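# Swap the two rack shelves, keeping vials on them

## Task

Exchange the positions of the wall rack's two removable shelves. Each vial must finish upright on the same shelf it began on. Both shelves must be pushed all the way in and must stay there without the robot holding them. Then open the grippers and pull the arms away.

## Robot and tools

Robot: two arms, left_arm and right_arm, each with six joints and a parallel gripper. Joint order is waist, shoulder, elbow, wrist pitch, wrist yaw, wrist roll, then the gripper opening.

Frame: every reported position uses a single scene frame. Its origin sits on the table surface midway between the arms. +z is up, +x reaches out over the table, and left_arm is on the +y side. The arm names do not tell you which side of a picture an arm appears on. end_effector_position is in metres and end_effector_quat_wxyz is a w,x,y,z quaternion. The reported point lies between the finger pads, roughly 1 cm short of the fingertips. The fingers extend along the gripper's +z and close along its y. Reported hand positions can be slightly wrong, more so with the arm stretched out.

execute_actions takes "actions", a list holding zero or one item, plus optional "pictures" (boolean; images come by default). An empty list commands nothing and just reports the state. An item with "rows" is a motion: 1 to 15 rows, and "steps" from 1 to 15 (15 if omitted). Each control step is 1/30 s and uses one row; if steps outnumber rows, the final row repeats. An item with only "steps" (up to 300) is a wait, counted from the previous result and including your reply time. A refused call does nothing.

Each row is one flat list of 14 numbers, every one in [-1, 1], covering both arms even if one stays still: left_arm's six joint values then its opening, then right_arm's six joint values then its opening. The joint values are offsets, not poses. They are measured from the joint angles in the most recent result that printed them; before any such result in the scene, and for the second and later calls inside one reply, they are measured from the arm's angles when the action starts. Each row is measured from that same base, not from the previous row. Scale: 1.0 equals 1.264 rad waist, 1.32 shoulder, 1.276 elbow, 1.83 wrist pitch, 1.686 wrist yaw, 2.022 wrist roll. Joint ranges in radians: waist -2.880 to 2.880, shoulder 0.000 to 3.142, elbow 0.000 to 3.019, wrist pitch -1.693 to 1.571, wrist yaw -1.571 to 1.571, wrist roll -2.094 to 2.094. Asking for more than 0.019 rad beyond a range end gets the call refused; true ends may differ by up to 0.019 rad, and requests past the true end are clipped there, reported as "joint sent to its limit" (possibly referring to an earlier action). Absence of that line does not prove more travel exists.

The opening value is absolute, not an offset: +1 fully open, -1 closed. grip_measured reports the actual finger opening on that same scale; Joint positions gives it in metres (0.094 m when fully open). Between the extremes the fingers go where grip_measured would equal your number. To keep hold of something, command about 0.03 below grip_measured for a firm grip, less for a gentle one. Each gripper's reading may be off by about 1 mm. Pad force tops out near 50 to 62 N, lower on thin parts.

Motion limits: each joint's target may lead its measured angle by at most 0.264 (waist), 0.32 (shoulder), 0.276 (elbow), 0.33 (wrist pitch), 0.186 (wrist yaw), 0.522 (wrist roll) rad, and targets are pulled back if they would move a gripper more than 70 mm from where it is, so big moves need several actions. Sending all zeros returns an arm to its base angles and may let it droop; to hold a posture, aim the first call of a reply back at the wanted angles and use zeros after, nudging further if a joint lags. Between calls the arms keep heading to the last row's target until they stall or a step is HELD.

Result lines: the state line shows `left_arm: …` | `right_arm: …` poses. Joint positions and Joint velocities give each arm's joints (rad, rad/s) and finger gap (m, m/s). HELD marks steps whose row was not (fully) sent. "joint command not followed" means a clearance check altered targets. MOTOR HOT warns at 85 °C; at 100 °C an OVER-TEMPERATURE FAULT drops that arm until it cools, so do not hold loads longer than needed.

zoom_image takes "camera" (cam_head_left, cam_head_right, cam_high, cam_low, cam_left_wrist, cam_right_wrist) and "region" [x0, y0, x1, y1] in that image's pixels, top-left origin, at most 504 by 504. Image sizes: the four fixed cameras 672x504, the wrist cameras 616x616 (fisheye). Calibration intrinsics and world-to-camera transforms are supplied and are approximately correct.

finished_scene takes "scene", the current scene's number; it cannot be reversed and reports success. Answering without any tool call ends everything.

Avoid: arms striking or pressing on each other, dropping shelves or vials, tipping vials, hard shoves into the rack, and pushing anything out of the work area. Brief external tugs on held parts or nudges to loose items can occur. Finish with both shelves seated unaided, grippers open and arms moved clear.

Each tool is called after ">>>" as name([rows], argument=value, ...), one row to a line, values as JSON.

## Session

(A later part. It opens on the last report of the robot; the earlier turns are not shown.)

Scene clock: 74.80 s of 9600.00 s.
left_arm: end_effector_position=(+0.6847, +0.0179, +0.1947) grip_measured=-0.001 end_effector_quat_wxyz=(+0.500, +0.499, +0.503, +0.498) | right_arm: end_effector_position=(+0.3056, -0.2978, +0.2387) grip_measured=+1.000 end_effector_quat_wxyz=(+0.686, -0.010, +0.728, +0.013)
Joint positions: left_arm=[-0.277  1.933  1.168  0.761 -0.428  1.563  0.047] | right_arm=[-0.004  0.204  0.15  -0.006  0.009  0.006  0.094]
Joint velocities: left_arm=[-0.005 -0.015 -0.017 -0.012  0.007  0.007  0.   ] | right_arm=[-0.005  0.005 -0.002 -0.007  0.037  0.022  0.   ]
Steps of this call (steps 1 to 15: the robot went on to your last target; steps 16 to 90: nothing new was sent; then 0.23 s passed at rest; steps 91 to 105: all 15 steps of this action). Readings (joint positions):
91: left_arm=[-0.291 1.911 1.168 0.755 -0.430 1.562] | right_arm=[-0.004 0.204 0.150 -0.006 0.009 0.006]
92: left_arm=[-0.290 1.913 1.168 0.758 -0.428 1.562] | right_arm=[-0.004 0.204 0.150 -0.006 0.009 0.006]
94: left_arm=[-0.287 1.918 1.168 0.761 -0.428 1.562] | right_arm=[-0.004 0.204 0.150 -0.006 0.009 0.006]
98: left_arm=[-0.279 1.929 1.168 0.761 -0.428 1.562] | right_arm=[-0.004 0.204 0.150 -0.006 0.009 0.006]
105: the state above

>>> execute_actions([
  {"rows":[[0.008,0,0.025,0,0.004,0,0,0,0,0.01,0,0,0,1],[0.01,0.004,0.035,-0.003,0.006,0,0,0,0,0.01,0,0,0,1],[0.012,0.01,0.045,-0.006,0.008,0,0,0,0,0.01,0,0,0,1],[0.014,0.016,0.055,-0.009,0.01,0,0,0,0,0.01,0,0,0,1],[0.016,0.022,0.065,-0.012,0.012,0,0,0,0,0.01,0,0,0,1],[0.018,0.028,0.075,-0.015,0.014,0,0,0,0,0.01,0,0,0,1],[0.02,0.034,0.085,-0.018,0.016,0,0,0,0,0.01,0,0,0,1],[0.023,0.04,0.094,-0.021,0.017,0,0,0,0,0.01,0,0,0,1]]},
])

Scene clock: 78.97 s of 9600.00 s.
left_arm: end_effector_position=(+0.7108, +0.0199, +0.1873) grip_measured=-0.001 end_effector_quat_wxyz=(+0.497, +0.504, +0.504, +0.495) | right_arm: end_effector_position=(+0.3056, -0.2978, +0.2387) grip_measured=+1.000 end_effector_quat_wxyz=(+0.686, -0.010, +0.728, +0.013)
Joint positions: left_arm=[-0.255  1.986  1.243  0.727 -0.402  1.563  0.047] | right_arm=[-0.004  0.204  0.15  -0.006  0.009  0.006  0.094]
Joint velocities: left_arm=[ 0.034  0.015 -0.002 -0.017 -0.051 -0.066 -0.001] | right_arm=[-0.005 -0.015 -0.002  0.022  0.022 -0.007  0.   ]
Steps of this call (steps 1 to 15: the robot went on to your last target; steps 16 to 90: nothing new was sent; then 0.67 s passed at rest; steps 91 to 105: all 15 steps of this action). Readings (joint positions):
91: left_arm=[-0.277 1.933 1.168 0.761 -0.426 1.563] | right_arm=[-0.004 0.204 0.150 -0.006 0.009 0.006]
92: left_arm=[-0.277 1.933 1.168 0.761 -0.424 1.563] | right_arm=[-0.004 0.204 0.150 -0.006 0.009 0.006]
94: left_arm=[-0.276 1.935 1.172 0.757 -0.417 1.563] | right_arm=[-0.004 0.204 0.150 -0.006 0.009 0.006]
98: left_arm=[-0.269 1.960 1.215 0.739 -0.405 1.563] | right_arm=[-0.004 0.204 0.150 -0.006 0.009 0.006]
105: the state above
camera_calibration (this result's frames):
cam_left_wrist: T_world_to_cam=[[-0.0215472, 0.000312393, -0.999768, 0.201979], [-0.576613, 0.816919, 0.0126825, 0.39888], [0.816733, 0.576752, -0.0174222, -0.466135], [0, 0, 0, 1]] pos_world=[0.615059, -0.0570718, 0.188753]
cam_right_wrist: T_world_to_cam=[[0.026551, -0.999643, -0.00297866, -0.309013], [-0.620163, -0.0141347, -0.784346, 0.379409], [0.784024, 0.0226724, -0.620317, 0.0379042], [0, 0, 0, 1]] pos_world=[0.213782, -0.304399, 0.32018]

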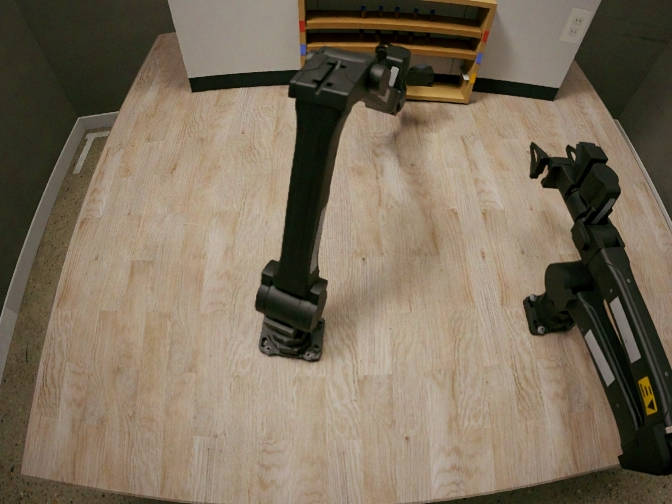

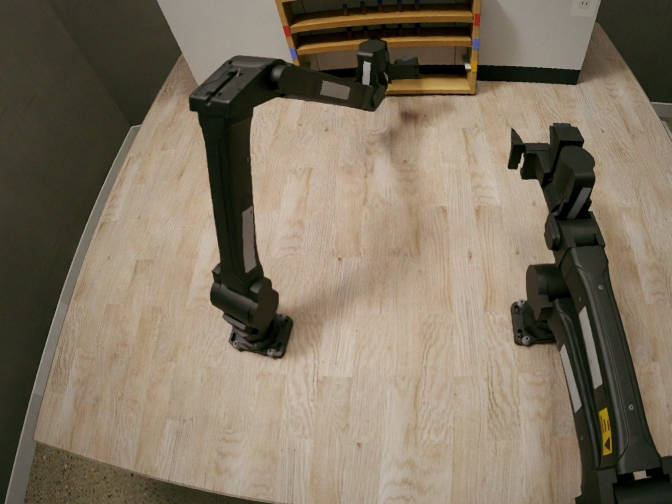

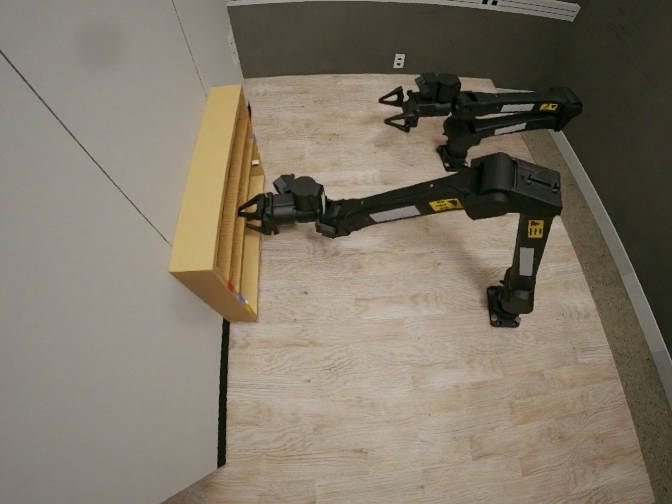

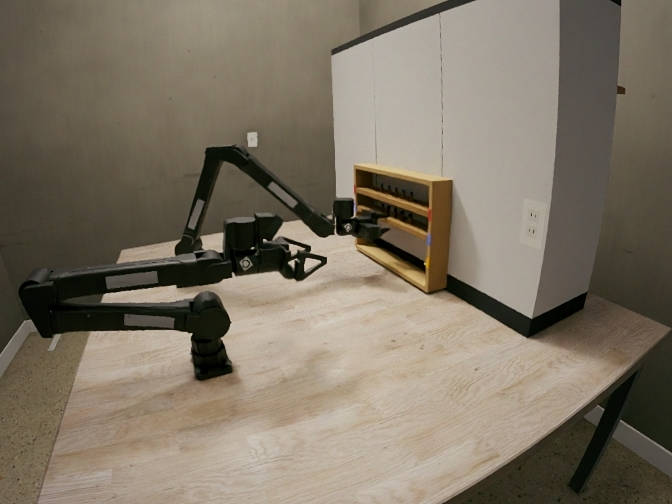

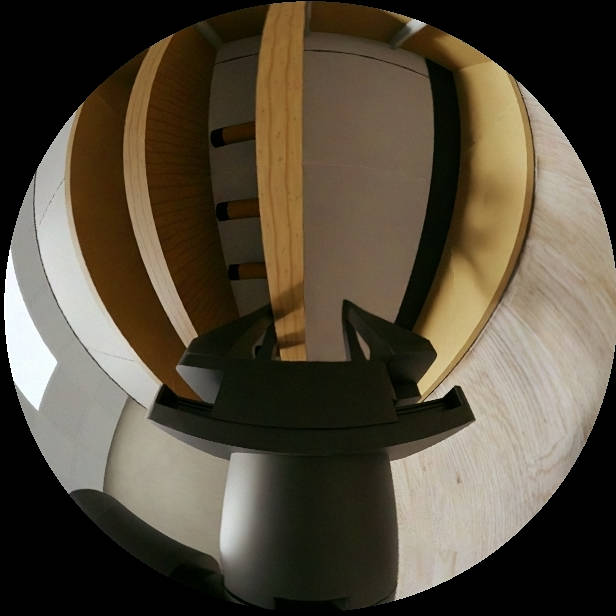

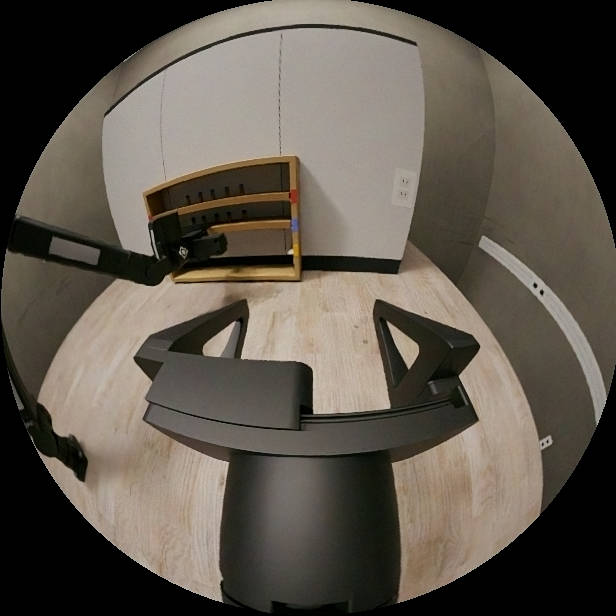

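>>> execute_actions([
  {"rows":[[0,-0.004,0.04,0,0,0,0,0,0,0.01,0,0,0,1],[0,-0.004,0.047,0,0,0,0,0,0,0.01,0,0,0,1],[0,-0.004,0.055,0,0,0,0,0,0,0.01,0,0,0,1]]},
])

Scene clock: 81.63 s of 9600.00 s.
left_arm: end_effector_position=(+0.7161, +0.0176, +0.1988) grip_measured=-0.001 end_effector_quat_wxyz=(+0.505, +0.497, +0.501, +0.498) | right_arm: end_effector_position=(+0.3056, -0.2978, +0.2387) grip_measured=+1.000 end_effector_quat_wxyz=(+0.686, -0.010, +0.728, +0.013)
Joint positions: left_arm=[-0.255  1.986  1.265  0.727 -0.402  1.563  0.047] | right_arm=[-0.004  0.204  0.15  -0.006  0.009  0.006  0.094]
Joint velocities: left_arm=[ 0.005 -0.024 -0.007 -0.007 -0.037  0.007  0.   ] | right_arm=[-0.015 -0.015  0.012 -0.022 -0.022 -0.066  0.   ]
Steps of this call (steps 1 to 15: the robot went on to your last target; steps 16 to 65: nothing new was sent; steps 66 to 80: all 15 steps of this action). Readings (joint positions):
66: left_arm=[-0.255 1.986 1.243 0.727 -0.402 1.563] | right_arm=[-0.004 0.204 0.150 -0.006 0.009 0.006]
67: left_arm=[-0.255 1.986 1.244 0.727 -0.402 1.563] | right_arm=[-0.004 0.204 0.150 -0.006 0.009 0.006]
69: left_arm=[-0.255 1.986 1.248 0.727 -0.402 1.563] | right_arm=[-0.004 0.204 0.150 -0.006 0.009 0.006]
73: left_arm=[-0.255 1.986 1.263 0.727 -0.402 1.563] | right_arm=[-0.004 0.204 0.150 -0.006 0.009 0.006]
80: the state above
camera_calibration (this result's frames):
cam_left_wrist: T_world_to_cam=[[-0.00121141, -0.00840008, -0.999964, 0.199253], [-0.576679, 0.816948, -0.00616405, 0.407447], [0.81697, 0.576651, -0.00583381, -0.471429], [0, 0, 0, 1]] pos_world=[0.620351, -0.0593389, 0.199007]
cam_right_wrist: T_world_to_cam=[[0.026551, -0.999643, -0.00297866, -0.309013], [-0.620163, -0.0141347, -0.784346, 0.379409], [0.784024, 0.0226724, -0.620317, 0.0379042], [0, 0, 0, 1]] pos_world=[0.213782, -0.304399, 0.32018]

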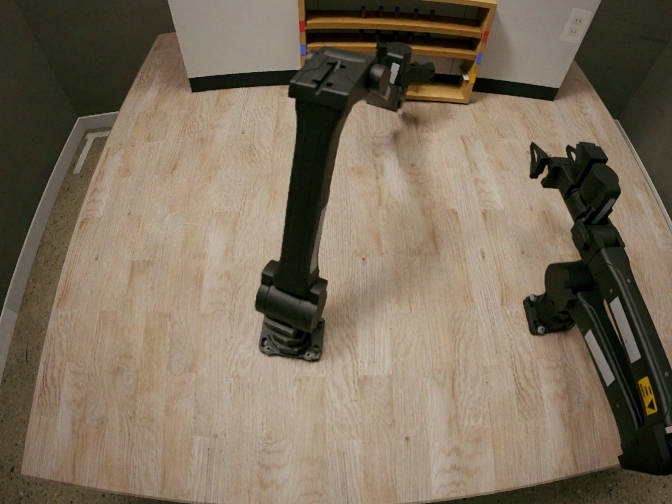

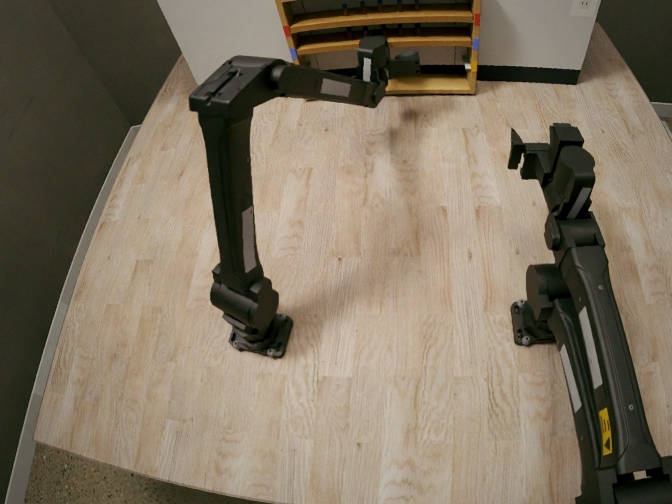

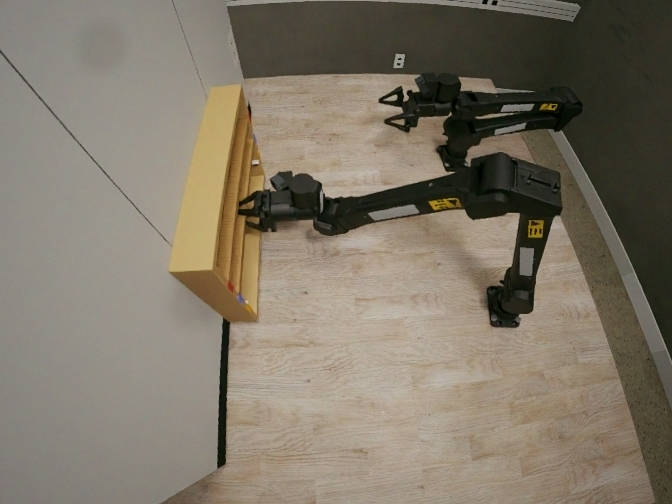

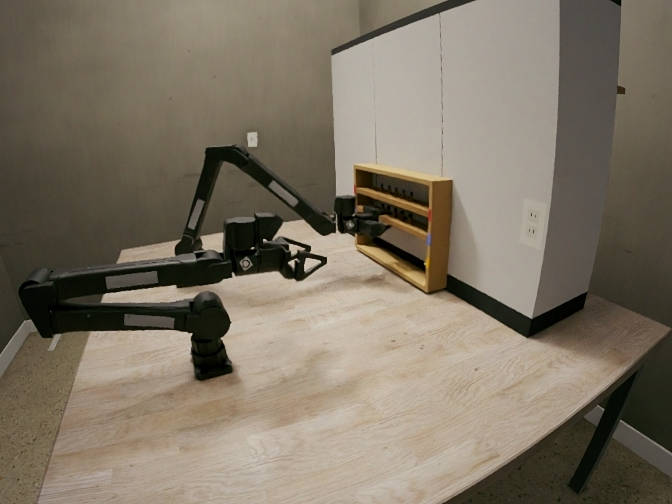

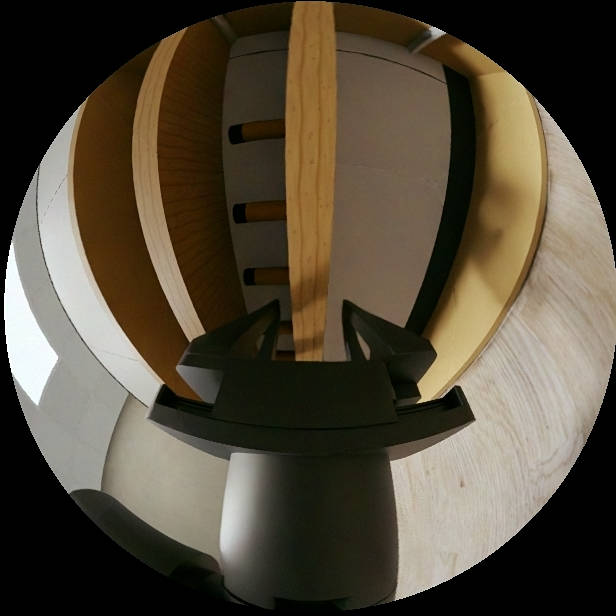

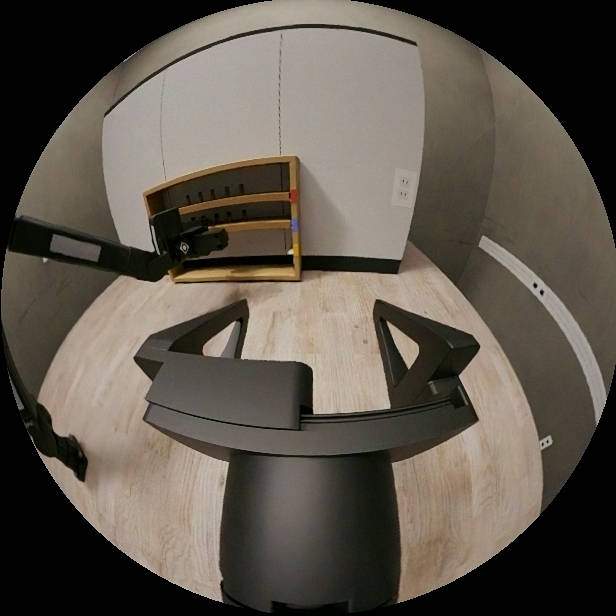

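>>> execute_actions([
  {"rows":[[0,-0.004,0.03,0,0,0,-0.3,0,0,0.01,0,0,0,1],[0,-0.004,0.03,0,0,0,-0.4,0,0,0.01,0,0,0,1],[0,-0.004,0.03,0,0,0,-0.5,0,0,0.01,0,0,0,1],[0,-0.004,0.03,0,0,0,-0.55,0,0,0.01,0,0,0,1],[0,-0.004,0.03,0,0,0,-0.6,0,0,0.01,0,0,0,1]]},
], pictures=false)

>>> execute_actions([
  {"steps":15},
])

Scene clock: 87.23 s of 9600.00 s.
left_arm: end_effector_position=(+0.7161, +0.0176, +0.2002) grip_measured=-0.596 end_effector_quat_wxyz=(+0.505, +0.496, +0.500, +0.498) | right_arm: end_effector_position=(+0.3056, -0.2978, +0.2387) grip_measured=+1.000 end_effector_quat_wxyz=(+0.686, -0.010, +0.728, +0.013)
Joint positions: left_arm=[-0.255  1.984  1.266  0.727 -0.402  1.563  0.019] | right_arm=[-0.004  0.204  0.15  -0.006  0.009  0.006  0.094]
Joint velocities: left_arm=[ 0.005 -0.005 -0.007  0.007  0.007 -0.051 -0.001] | right_arm=[-0.005 -0.005 -0.017 -0.012  0.007 -0.066  0.   ]
Steps of this call (steps 1 to 15: the robot went on to your last target; steps 16 to 90: nothing new was sent; then 2.10 s passed at rest; steps 91 to 105: all 15 steps of this action). Readings (joint positions):
91: left_arm=[-0.255 1.986 1.265 0.727 -0.402 1.563] | right_arm=[-0.004 0.204 0.150 -0.006 0.009 0.006]
92: left_arm=[-0.255 1.986 1.265 0.727 -0.402 1.563] | right_arm=[-0.004 0.204 0.150 -0.006 0.009 0.006]
94: left_arm=[-0.255 1.986 1.265 0.727 -0.402 1.563] | right_arm=[-0.004 0.204 0.150 -0.006 0.009 0.006]
98: left_arm=[-0.255 1.984 1.266 0.727 -0.402 1.563] | right_arm=[-0.004 0.204 0.150 -0.006 0.009 0.006]
105: the state above

Scene clock: 87.73 s of 9600.00 s.
left_arm: end_effector_position=(+0.7161, +0.0176, +0.2002) grip_measured=-0.596 end_effector_quat_wxyz=(+0.505, +0.496, +0.500, +0.498) | right_arm: end_effector_position=(+0.3056, -0.2978, +0.2387) grip_measured=+1.000 end_effector_quat_wxyz=(+0.686, -0.010, +0.728, +0.013)
Joint positions: left_arm=[-0.255  1.984  1.266  0.727 -0.402  1.563  0.019] | right_arm=[-0.004  0.204  0.15  -0.006  0.009  0.006  0.094]
Joint velocities: left_arm=[ 0.005 -0.005  0.002  0.002  0.037  0.037  0.   ] | right_arm=[ 0.005 -0.015 -0.002 -0.032  0.022  0.022  0.   ]
Steps of this call (steps 1 to 15: the robot went on to your last target). Readings (joint positions):
1: left_arm=[-0.255 1.984 1.266 0.727 -0.402 1.563] | right_arm=[-0.004 0.204 0.150 -0.006 0.009 0.006]
2: left_arm=[-0.255 1.984 1.266 0.727 -0.402 1.563] | right_arm=[-0.004 0.204 0.150 -0.006 0.009 0.006]
4: left_arm=[-0.255 1.984 1.266 0.727 -0.402 1.563] | right_arm=[-0.004 0.204 0.150 -0.006 0.009 0.006]
8: left_arm=[-0.255 1.984 1.266 0.727 -0.402 1.563] | right_arm=[-0.004 0.204 0.150 -0.006 0.009 0.006]
15: the state above
All arms were judged still, so your last target was given up. Only a new action makes them travel on or press farther. Fingers that are still opening or closing keep moving.
camera_calibration (this result's frames):
cam_left_wrist: T_world_to_cam=[[0.000892403, -0.00930142, -0.999956, 0.199167], [-0.576664, 0.816941, -0.00811368, 0.407827], [0.816981, 0.576646, -0.00463475, -0.471664], [0, 0, 0, 1]] pos_world=[0.620341, -0.0593347, 0.200282]
cam_right_wrist: T_world_to_cam=[[0.026551, -0.999643, -0.00297866, -0.309013], [-0.620163, -0.0141347, -0.784346, 0.379409], [0.784024, 0.0226724, -0.620317, 0.0379042], [0, 0, 0, 1]] pos_world=[0.213782, -0.304399, 0.32018]

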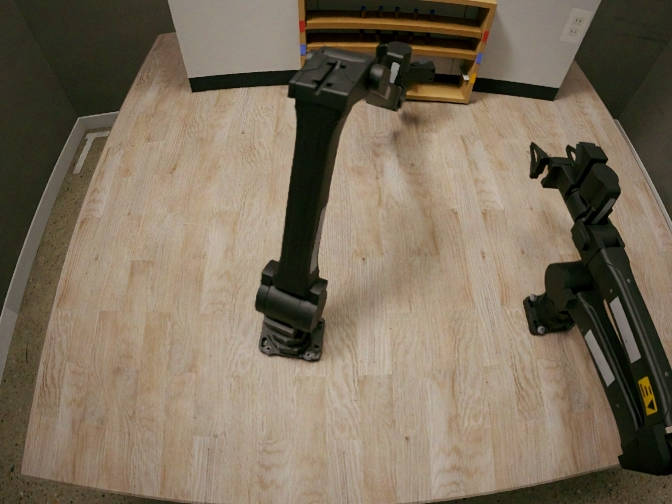

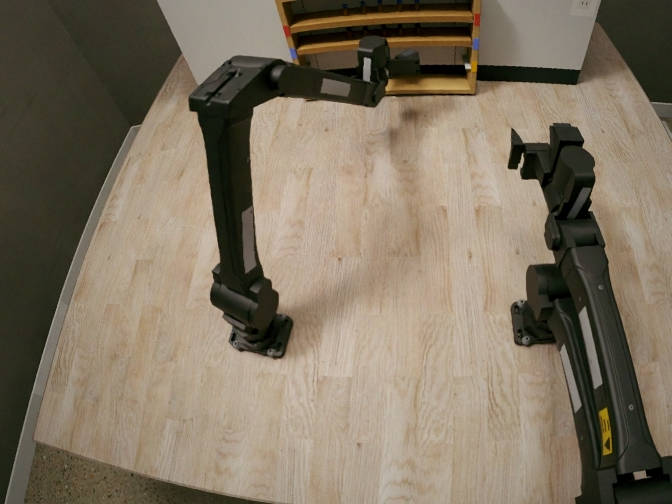

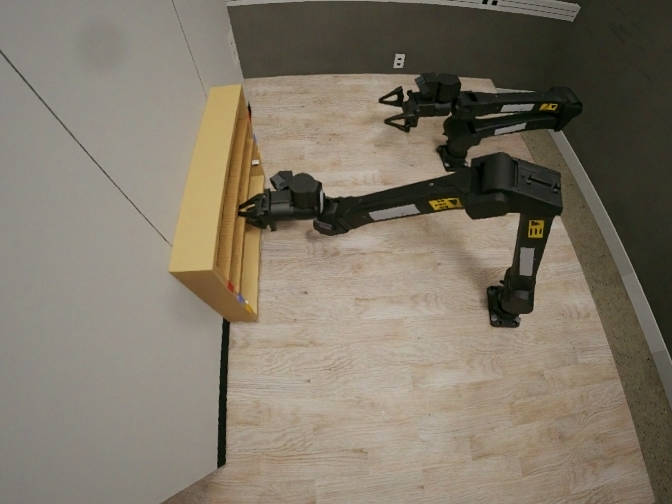

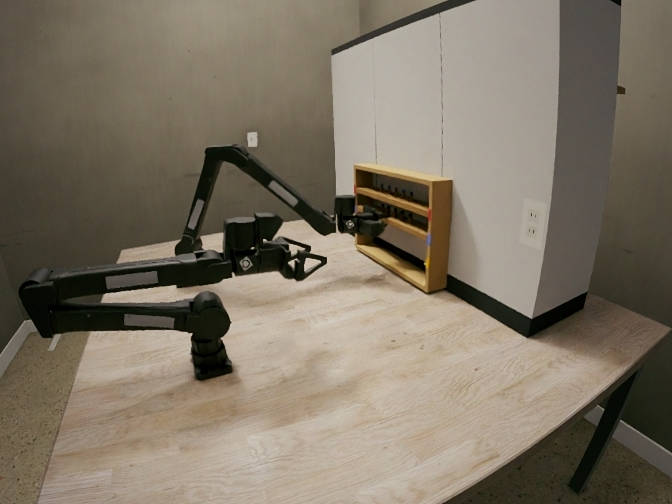

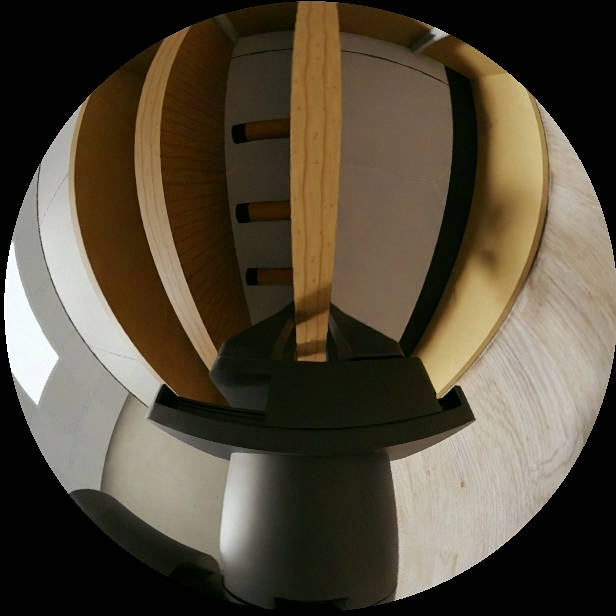

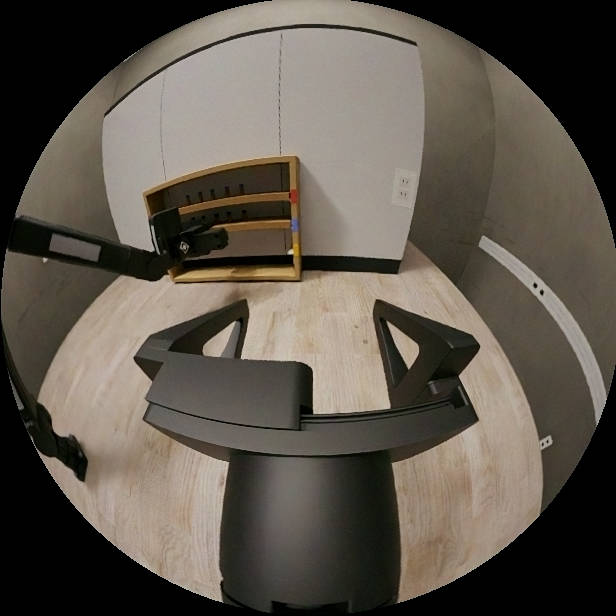

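>>> execute_actions([
  {"rows":[[0,-0.004,0.02,0,0,0,-0.64,0,0,0.01,0,0,0,1],[0,-0.004,0.02,0,0,0,-0.64,0,0,0.01,0,0,0,1],[0,-0.004,0.02,0,0,0,-0.64,0,0,0.01,0,0,0,1],[-0.008,-0.015,0.016,0.011,-0.002,0,-0.64,0,0,0.01,0,0,0,1],[-0.01,-0.019,0.009,0.012,-0.003,0,-0.64,0,0,0.01,0,0,0,1],[-0.011,-0.023,0.002,0.014,-0.005,0,-0.64,0,0,0.01,0,0,0,1],[-0.013,-0.027,-0.005,0.015,-0.006,0,-0.64,0,0,0.01,0,0,0,1],[-0.015,-0.031,-0.012,0.017,-0.007,0,-0.64,0,0,0.01,0,0,0,1],[-0.016,-0.035,-0.019,0.018,-0.009,0,-0.64,0,0,0.01,0,0,0,1],[-0.018,-0.039,-0.026,0.02,-0.01,0,-0.64,0,0,0.01,0,0,0,1],[-0.02,-0.043,-0.033,0.021,-0.011,0,-0.64,0,0,0.01,0,0,0,1],[-0.022,-0.047,-0.04,0.023,-0.012,0,-0.64,0,0,0.01,0,0,0,1],[-0.023,-0.051,-0.047,0.024,-0.014,0,-0.64,0,0,0.01,0,0,0,1],[-0.025,-0.055,-0.055,0.026,-0.015,0,-0.64,0,0,0.01,0,0,0,1]]},
], pictures=false)

>>> execute_actions([
  {"steps":15},
])

Scene clock: 94.70 s of 9600.00 s.
left_arm: end_effector_position=(+0.6977, +0.0192, +0.2008) grip_measured=-0.622 end_effector_quat_wxyz=(+0.503, +0.494, +0.502, +0.501) | right_arm: end_effector_position=(+0.3056, -0.2978, +0.2387) grip_measured=+1.000 end_effector_quat_wxyz=(+0.686, -0.010, +0.728, +0.013)
Joint positions: left_arm=[-0.267  1.95   1.208  0.751 -0.422  1.566  0.018] | right_arm=[-0.004  0.204  0.15  -0.006  0.009  0.006  0.094]
Joint velocities: left_arm=[-0.054 -0.151 -0.256  0.037 -0.051 -0.037  0.001] | right_arm=[-0.015 -0.015  0.002 -0.007 -0.037 -0.051  0.   ]
Steps of this call (steps 1 to 90: nothing new was sent; then 3.47 s passed at rest; steps 91 to 105: all 15 steps of this action). Readings (joint positions):
91: left_arm=[-0.255 1.984 1.266 0.727 -0.402 1.563] | right_arm=[-0.004 0.204 0.150 -0.006 0.009 0.006]
92: left_arm=[-0.255 1.984 1.266 0.727 -0.402 1.564] | right_arm=[-0.004 0.204 0.150 -0.006 0.009 0.006]
94: left_arm=[-0.255 1.984 1.266 0.728 -0.402 1.564] | right_arm=[-0.004 0.204 0.150 -0.006 0.009 0.006]
98: left_arm=[-0.256 1.984 1.264 0.732 -0.406 1.565] | right_arm=[-0.004 0.204 0.150 -0.006 0.009 0.006]
105: the state above

Scene clock: 95.20 s of 9600.00 s.
left_arm: end_effector_position=(+0.6932, +0.0181, +0.2010) grip_measured=-0.622 end_effector_quat_wxyz=(+0.502, +0.495, +0.502, +0.501) | right_arm: end_effector_position=(+0.3056, -0.2978, +0.2387) grip_measured=+1.000 end_effector_quat_wxyz=(+0.686, -0.010, +0.728, +0.013)
Joint positions: left_arm=[-0.272  1.942  1.196  0.753 -0.426  1.566  0.018] | right_arm=[-0.004  0.204  0.15  -0.006  0.009  0.006  0.094]
Joint velocities: left_arm=[-0.024  0.015 -0.022  0.012 -0.066  0.007 -0.001] | right_arm=[-0.015  0.005 -0.002  0.002  0.022  0.007  0.   ]
Steps of this call (steps 1 to 15: the robot went on to your last target). Readings (joint positions):
1: left_arm=[-0.269 1.945 1.201 0.752 -0.424 1.566] | right_arm=[-0.004 0.204 0.150 -0.006 0.009 0.006]
2: left_arm=[-0.271 1.943 1.198 0.752 -0.425 1.566] | right_arm=[-0.004 0.204 0.150 -0.006 0.009 0.006]
4: left_arm=[-0.272 1.942 1.196 0.752 -0.426 1.566] | right_arm=[-0.004 0.204 0.150 -0.006 0.009 0.006]
8: left_arm=[-0.272 1.942 1.196 0.753 -0.426 1.566] | right_arm=[-0.004 0.204 0.150 -0.006 0.009 0.006]
15: the state above
camera_calibration (this result's frames):
cam_left_wrist: T_world_to_cam=[[-0.000528346, -0.00580014, -0.999983, 0.20093], [-0.582286, 0.812972, -0.00440778, 0.397412], [0.812984, 0.582274, -0.00380687, -0.450668], [0, 0, 0, 1]] pos_world=[0.597899, -0.0595077, 0.200962]
cam_right_wrist: T_world_to_cam=[[0.026551, -0.999643, -0.00297866, -0.309013], [-0.620163, -0.0141347, -0.784346, 0.379409], [0.784024, 0.0226724, -0.620317, 0.0379042], [0, 0, 0, 1]] pos_world=[0.213782, -0.304399, 0.32018]

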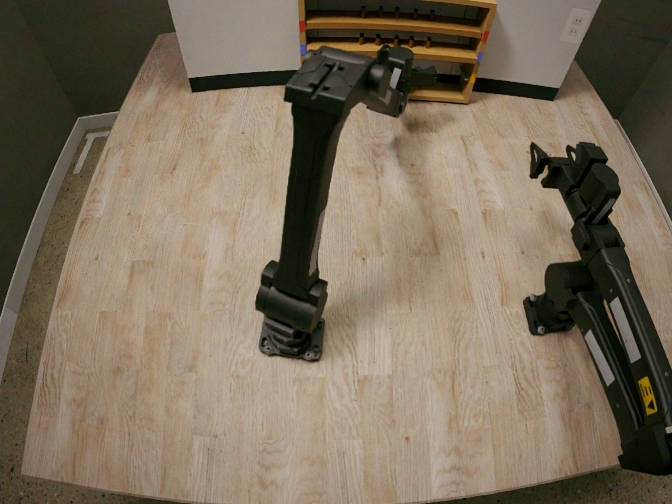

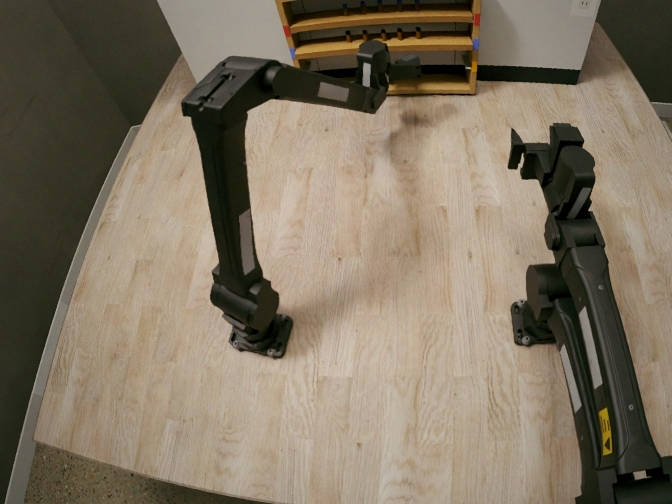

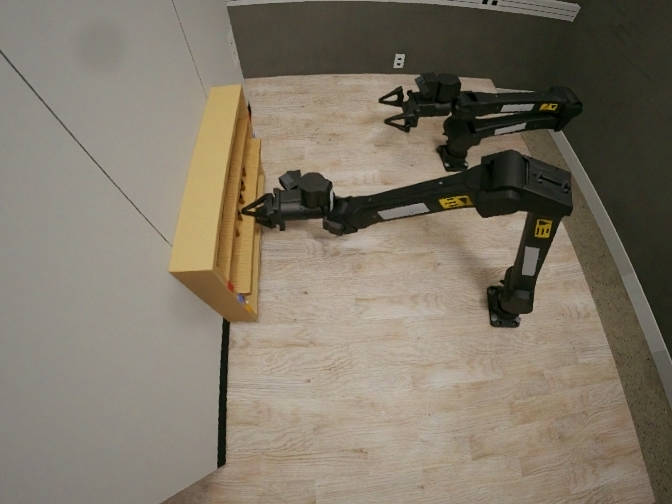

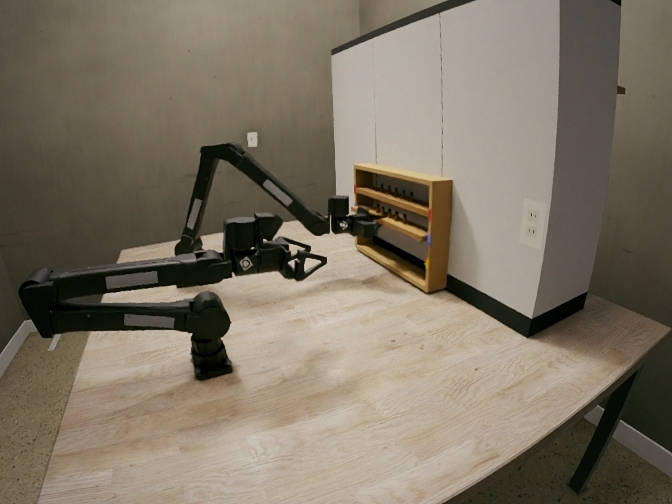

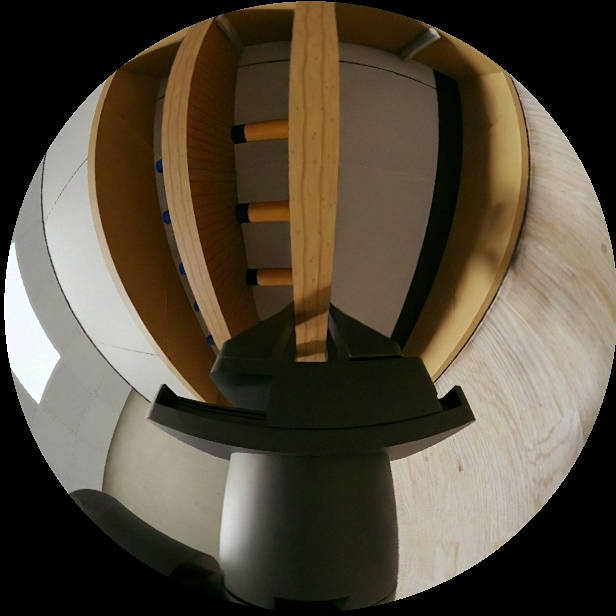

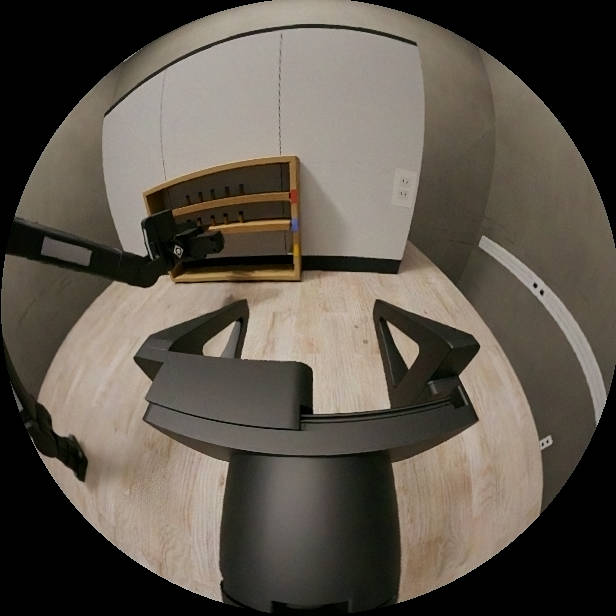

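>>> execute_actions([
  {"rows":[[-0.012,-0.023,0.008,0.012,0,0,-0.655,0,0,0.01,0,0,0,1],[-0.014,-0.027,0.001,0.014,-0.001,0,-0.655,0,0,0.01,0,0,0,1],[-0.016,-0.031,-0.006,0.015,-0.002,0,-0.655,0,0,0.01,0,0,0,1],[-0.017,-0.035,-0.013,0.017,-0.003,0,-0.655,0,0,0.01,0,0,0,1],[-0.019,-0.039,-0.021,0.019,-0.004,0,-0.655,0,0,0.01,0,0,0,1],[-0.021,-0.043,-0.028,0.021,-0.005,0,-0.655,0,0,0.01,0,0,0,1],[-0.023,-0.047,-0.035,0.022,-0.006,0,-0.655,0,0,0.01,0,0,0,1],[-0.025,-0.051,-0.042,0.024,-0.007,0,-0.655,0,0,0.01,0,0,0,1],[-0.027,-0.055,-0.049,0.026,-0.008,0,-0.655,0,0,0.01,0,0,0,1],[-0.028,-0.059,-0.056,0.028,-0.009,0,-0.655,0,0,0.01,0,0,0,1],[-0.03,-0.063,-0.064,0.029,-0.01,0,-0.655,0,0,0.01,0,0,0,1],[-0.032,-0.067,-0.071,0.031,-0.011,0,-0.655,0,0,0.01,0,0,0,1],[-0.034,-0.071,-0.078,0.033,-0.012,0,-0.655,0,0,0.01,0,0,0,1]]},
], pictures=false)

>>> execute_actions([
  {"steps":12},
], pictures=false)

Scene clock: 100.40 s of 9600.00 s.
left_arm: end_effector_position=(+0.6602, +0.0168, +0.2002) grip_measured=-0.625 end_effector_quat_wxyz=(+0.502, +0.498, +0.501, +0.499) | right_arm: end_effector_position=(+0.3056, -0.2978, +0.2387) grip_measured=+1.000 end_effector_quat_wxyz=(+0.686, -0.010, +0.728, +0.013)
Joint positions: left_arm=[-0.297  1.884  1.099  0.787 -0.445  1.566  0.018] | right_arm=[-0.004  0.204  0.15  -0.006  0.009  0.006  0.094]
Joint velocities: left_arm=[-0.054 -0.103 -0.159  0.022 -0.007 -0.022 -0.001] | right_arm=[ 0.005 -0.005 -0.017  0.007 -0.007  0.081  0.   ]
Steps of this call (steps 1 to 15: the robot went on to your last target; steps 16 to 90: nothing new was sent; then 1.70 s passed at rest; steps 91 to 105: all 15 steps of this action). Readings (joint positions):
91: left_arm=[-0.272 1.942 1.196 0.753 -0.426 1.566] | right_arm=[-0.004 0.204 0.150 -0.006 0.009 0.006]
92: left_arm=[-0.272 1.942 1.196 0.753 -0.426 1.566] | right_arm=[-0.004 0.204 0.150 -0.006 0.009 0.006]
94: left_arm=[-0.272 1.941 1.192 0.756 -0.426 1.566] | right_arm=[-0.004 0.204 0.150 -0.006 0.009 0.006]
98: left_arm=[-0.278 1.923 1.162 0.769 -0.432 1.566] | right_arm=[-0.004 0.204 0.150 -0.006 0.009 0.006]
105: the state above

Scene clock: 100.80 s of 9600.00 s.
left_arm: end_effector_position=(+0.6583, +0.0159, +0.2003) grip_measured=-0.625 end_effector_quat_wxyz=(+0.503, +0.499, +0.501, +0.498) | right_arm: end_effector_position=(+0.3056, -0.2978, +0.2387) grip_measured=+1.000 end_effector_quat_wxyz=(+0.686, -0.010, +0.728, +0.013)
Joint positions: left_arm=[-0.3    1.881  1.094  0.789 -0.447  1.566  0.018] | right_arm=[-0.004  0.204  0.15  -0.006  0.009  0.006  0.094]
Joint velocities: left_arm=[ 0.005 -0.005  0.002 -0.017  0.007  0.007 -0.   ] | right_arm=[-0.015  0.015  0.002  0.012  0.007  0.051  0.   ]
Steps of this call (steps 1 to 12: the robot went on to your last target). Readings (joint positions):
1: left_arm=[-0.298 1.881 1.096 0.788 -0.446 1.566] | right_arm=[-0.004 0.204 0.150 -0.006 0.009 0.006]
2: left_arm=[-0.300 1.881 1.094 0.788 -0.447 1.566] | right_arm=[-0.004 0.204 0.150 -0.006 0.009 0.006]
4: left_arm=[-0.300 1.881 1.094 0.789 -0.447 1.566] | right_arm=[-0.004 0.204 0.150 -0.006 0.009 0.006]
8: left_arm=[-0.300 1.881 1.094 0.789 -0.447 1.566] | right_arm=[-0.004 0.204 0.150 -0.006 0.009 0.006]
12: the state above

>>> execute_actions([
  {"rows":[[-0.011,-0.026,0.008,0.013,0,0,-0.655,0,0,0.01,0,0,0,1],[-0.013,-0.03,0.001,0.015,-0.002,0,-0.655,0,0,0.01,0,0,0,1],[-0.015,-0.034,-0.006,0.017,-0.003,0,-0.655,0,0,0.01,0,0,0,1],[-0.017,-0.038,-0.013,0.019,-0.005,0,-0.655,0,0,0.01,0,0,0,1],[-0.019,-0.042,-0.021,0.021,-0.006,0,-0.655,0,0,0.01,0,0,0,1],[-0.021,-0.046,-0.028,0.023,-0.008,0,-0.655,0,0,0.01,0,0,0,1],[-0.023,-0.051,-0.035,0.025,-0.01,0,-0.655,0,0,0.01,0,0,0,1],[-0.025,-0.055,-0.042,0.027,-0.011,0,-0.655,0,0,0.01,0,0,0,1],[-0.027,-0.059,-0.049,0.029,-0.013,0,-0.655,0,0,0.01,0,0,0,1],[-0.029,-0.063,-0.056,0.031,-0.014,0,-0.655,0,0,0.01,0,0,0,1],[-0.031,-0.067,-0.064,0.033,-0.016,0,-0.655,0,0,0.01,0,0,0,1]]},
], pictures=false)

>>> execute_actions([
  {"steps":12},
])

Scene clock: 105.77 s of 9600.00 s.
left_arm: end_effector_position=(+0.6226, +0.0142, +0.1815) grip_measured=-0.625 end_effector_quat_wxyz=(+0.490, +0.515, +0.503, +0.492) | right_arm: end_effector_position=(+0.3056, -0.2978, +0.2387) grip_measured=+1.000 end_effector_quat_wxyz=(+0.686, -0.010, +0.728, +0.013)
Joint positions: left_arm=[-0.331  1.84   0.991  0.809 -0.47   1.567  0.018] | right_arm=[-0.004  0.204  0.15  -0.006  0.009  0.006  0.094]
Joint velocities: left_arm=[-0.063 -0.015 -0.125 -0.012 -0.022  0.022 -0.   ] | right_arm=[ 0.005 -0.005 -0.017 -0.002  0.051 -0.037  0.   ]
Steps of this call (steps 1 to 15: the robot went on to your last target; steps 16 to 90: nothing new was sent; then 1.47 s passed at rest; steps 91 to 105: all 15 steps of this action). Readings (joint positions):
91: left_arm=[-0.300 1.881 1.094 0.789 -0.447 1.566] | right_arm=[-0.004 0.204 0.150 -0.006 0.009 0.006]
92: left_arm=[-0.300 1.881 1.094 0.789 -0.447 1.566] | right_arm=[-0.004 0.204 0.150 -0.006 0.009 0.006]
94: left_arm=[-0.301 1.879 1.090 0.792 -0.449 1.566] | right_arm=[-0.004 0.204 0.150 -0.006 0.009 0.006]
98: left_arm=[-0.308 1.860 1.057 0.806 -0.459 1.566] | right_arm=[-0.004 0.204 0.150 -0.006 0.009 0.006]
105: the state above

Scene clock: 106.17 s of 9600.00 s.
left_arm: end_effector_position=(+0.6210, +0.0127, +0.1798) grip_measured=-0.625 end_effector_quat_wxyz=(+0.489, +0.517, +0.502, +0.491) | right_arm: end_effector_position=(+0.3056, -0.2978, +0.2387) grip_measured=+1.000 end_effector_quat_wxyz=(+0.686, -0.010, +0.728, +0.013)
Joint positions: left_arm=[-0.334  1.84   0.987  0.809 -0.47   1.567  0.018] | right_arm=[-0.004  0.204  0.15  -0.006  0.009  0.006  0.094]
Joint velocities: left_arm=[-0.005 -0.024  0.002 -0.007 -0.007 -0.037 -0.001] | right_arm=[-0.015 -0.005 -0.007 -0.032 -0.066 -0.037  0.   ]
Steps of this call (steps 1 to 12: the robot went on to your last target). Readings (joint positions):
1: left_arm=[-0.332 1.840 0.988 0.809 -0.470 1.567] | right_arm=[-0.004 0.204 0.150 -0.006 0.009 0.006]
2: left_arm=[-0.333 1.840 0.987 0.809 -0.470 1.567] | right_arm=[-0.004 0.204 0.150 -0.006 0.009 0.006]
4: left_arm=[-0.334 1.840 0.987 0.809 -0.470 1.567] | right_arm=[-0.004 0.204 0.150 -0.006 0.009 0.006]
8: left_arm=[-0.334 1.840 0.987 0.809 -0.470 1.567] | right_arm=[-0.004 0.204 0.150 -0.006 0.009 0.006]
12: the state above
camera_calibration (this result's frames):
cam_left_wrist: T_world_to_cam=[[-0.0453129, 0.0188588, -0.998795, 0.206946], [-0.567092, 0.82262, 0.04126, 0.341898], [0.822407, 0.568278, -0.0265806, -0.390504], [0, 0, 0, 1]] pos_world=[0.524418, -0.0632401, 0.18221]
cam_right_wrist: T_world_to_cam=[[0.026551, -0.999643, -0.00297866, -0.309013], [-0.620163, -0.0141347, -0.784346, 0.379409], [0.784024, 0.0226724, -0.620317, 0.0379042], [0, 0, 0, 1]] pos_world=[0.213782, -0.304399, 0.32018]

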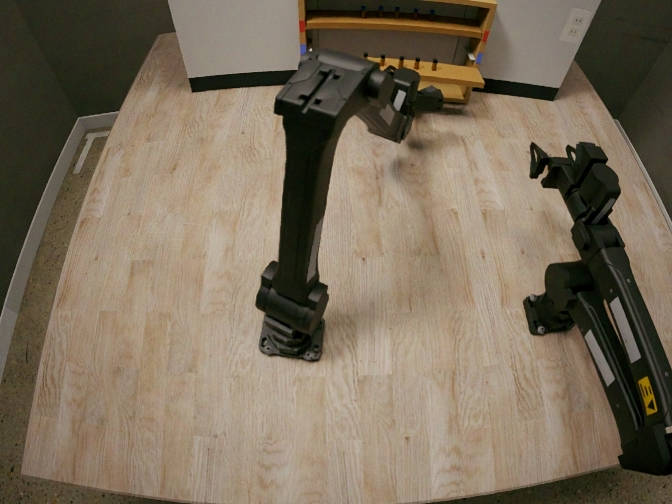

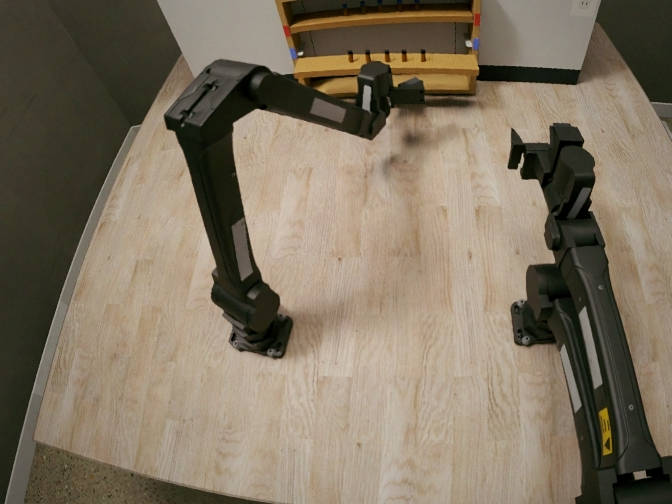

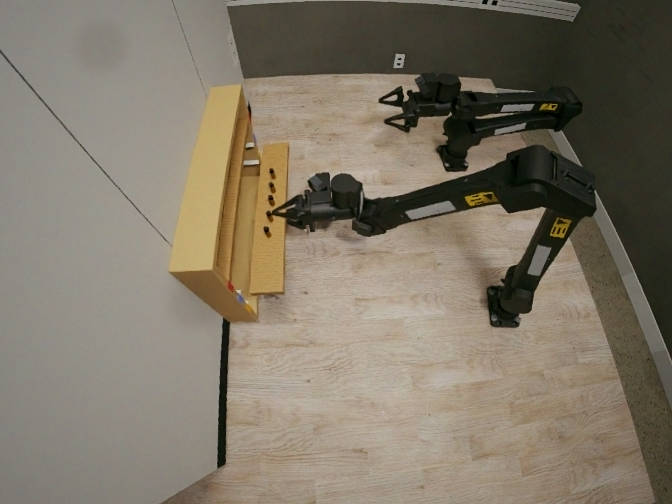

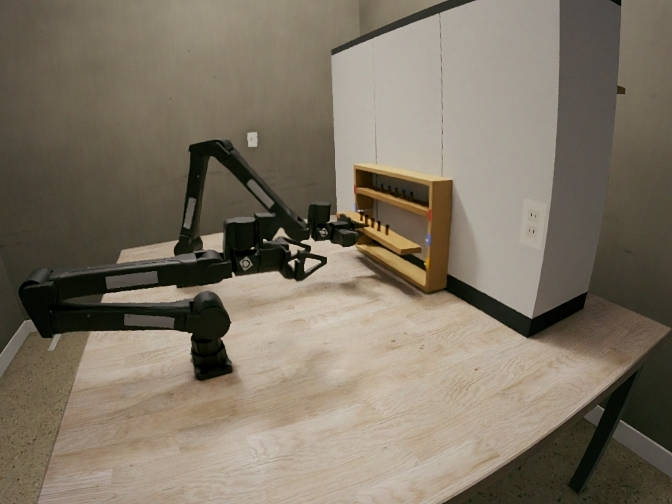

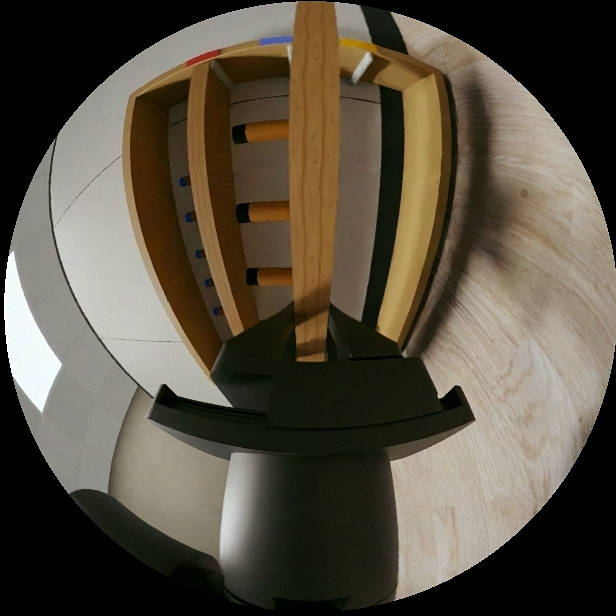

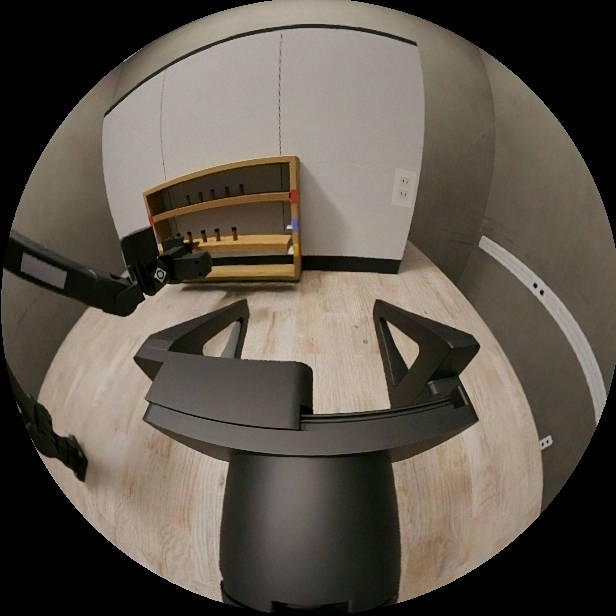

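>>> execute_actions([
  {"rows":[[0,-0.015,0.02,0.022,0,0,-0.655,0,0,0.01,0,0,0,1],[0,-0.015,0.02,0.03,-0.002,0,-0.655,0,0,0.01,0,0,0,1],[0,-0.015,0.02,0.038,-0.004,0,-0.655,0,0,0.01,0,0,0,1],[0,-0.012,0.02,0.046,-0.006,0,-0.655,0,0,0.01,0,0,0,1],[0,-0.006,0.018,0.052,-0.008,0,-0.655,0,0,0.01,0,0,0,1],[0,0.002,0.016,0.059,-0.01,0,-0.655,0,0,0.01,0,0,0,1],[0,0.01,0.014,0.066,-0.01,0,-0.655,0,0,0.01,0,0,0,1],[0,0.018,0.012,0.073,-0.01,0,-0.655,0,0,0.01,0,0,0,1],[0,0.026,0.01,0.08,-0.01,0,-0.655,0,0,0.01,0,0,0,1],[0,0.034,0.008,0.087,-0.01,0,-0.655,0,0,0.01,0,0,0,1],[0,0.04,0.007,0.093,-0.01,0,-0.655,0,0,0.01,0,0,0,1]]},
], pictures=false)

>>> execute_actions([
  {"steps":12},
], pictures=false)

Scene clock: 112.70 s of 9600.00 s.
left_arm: end_effector_position=(+0.6230, +0.0140, +0.1493) grip_measured=-0.625 end_effector_quat_wxyz=(+0.496, +0.504, +0.502, +0.498) | right_arm: end_effector_position=(+0.3056, -0.2978, +0.2387) grip_measured=+1.000 end_effector_quat_wxyz=(+0.686, -0.010, +0.728, +0.013)
Joint positions: left_arm=[-0.334  1.926  0.982  0.93  -0.484  1.567  0.018] | right_arm=[-0.004  0.204  0.15  -0.006  0.009  0.006  0.094]
Joint velocities: left_arm=[-0.015  0.171 -0.105  0.002  0.022 -0.007  0.001] | right_arm=[-0.005  0.005  0.012 -0.012 -0.022  0.022  0.   ]
Steps of this call (steps 1 to 15: the robot went on to your last target; steps 16 to 90: nothing new was sent; then 3.03 s passed at rest; steps 91 to 105: all 15 steps of this action). Readings (joint positions):
91: left_arm=[-0.334 1.840 0.987 0.809 -0.470 1.567] | right_arm=[-0.004 0.204 0.150 -0.006 0.009 0.006]
92: left_arm=[-0.334 1.841 0.987 0.811 -0.470 1.567] | right_arm=[-0.004 0.204 0.150 -0.006 0.009 0.006]
94: left_arm=[-0.334 1.846 0.987 0.824 -0.473 1.567] | right_arm=[-0.004 0.204 0.150 -0.006 0.009 0.006]
98: left_arm=[-0.334 1.866 0.987 0.874 -0.483 1.567] | right_arm=[-0.004 0.204 0.150 -0.006 0.009 0.006]
105: the state above

Scene clock: 113.10 s of 9600.00 s.
left_arm: end_effector_position=(+0.6209, +0.0151, +0.1384) grip_measured=-0.625 end_effector_quat_wxyz=(+0.490, +0.510, +0.504, +0.496) | right_arm: end_effector_position=(+0.3056, -0.2978, +0.2387) grip_measured=+1.000 end_effector_quat_wxyz=(+0.686, -0.010, +0.728, +0.013)
Joint positions: left_arm=[-0.334  1.939  0.974  0.933 -0.484  1.568  0.018] | right_arm=[-0.004  0.204  0.15  -0.006  0.009  0.006  0.094]
Joint velocities: left_arm=[ 0.005 -0.005 -0.007 -0.017  0.051  0.007  0.   ] | right_arm=[-0.005  0.005  0.007  0.007 -0.022 -0.081  0.   ]
Steps of this call (steps 1 to 12: the robot went on to your last target). Readings (joint positions):
1: left_arm=[-0.334 1.931 0.980 0.930 -0.484 1.567] | right_arm=[-0.004 0.204 0.150 -0.006 0.009 0.006]
2: left_arm=[-0.334 1.935 0.977 0.930 -0.484 1.567] | right_arm=[-0.004 0.204 0.150 -0.006 0.009 0.006]
4: left_arm=[-0.334 1.939 0.975 0.930 -0.484 1.568] | right_arm=[-0.004 0.204 0.150 -0.006 0.009 0.006]
8: left_arm=[-0.334 1.939 0.974 0.933 -0.484 1.568] | right_arm=[-0.004 0.204 0.150 -0.006 0.009 0.006]
12: the state above


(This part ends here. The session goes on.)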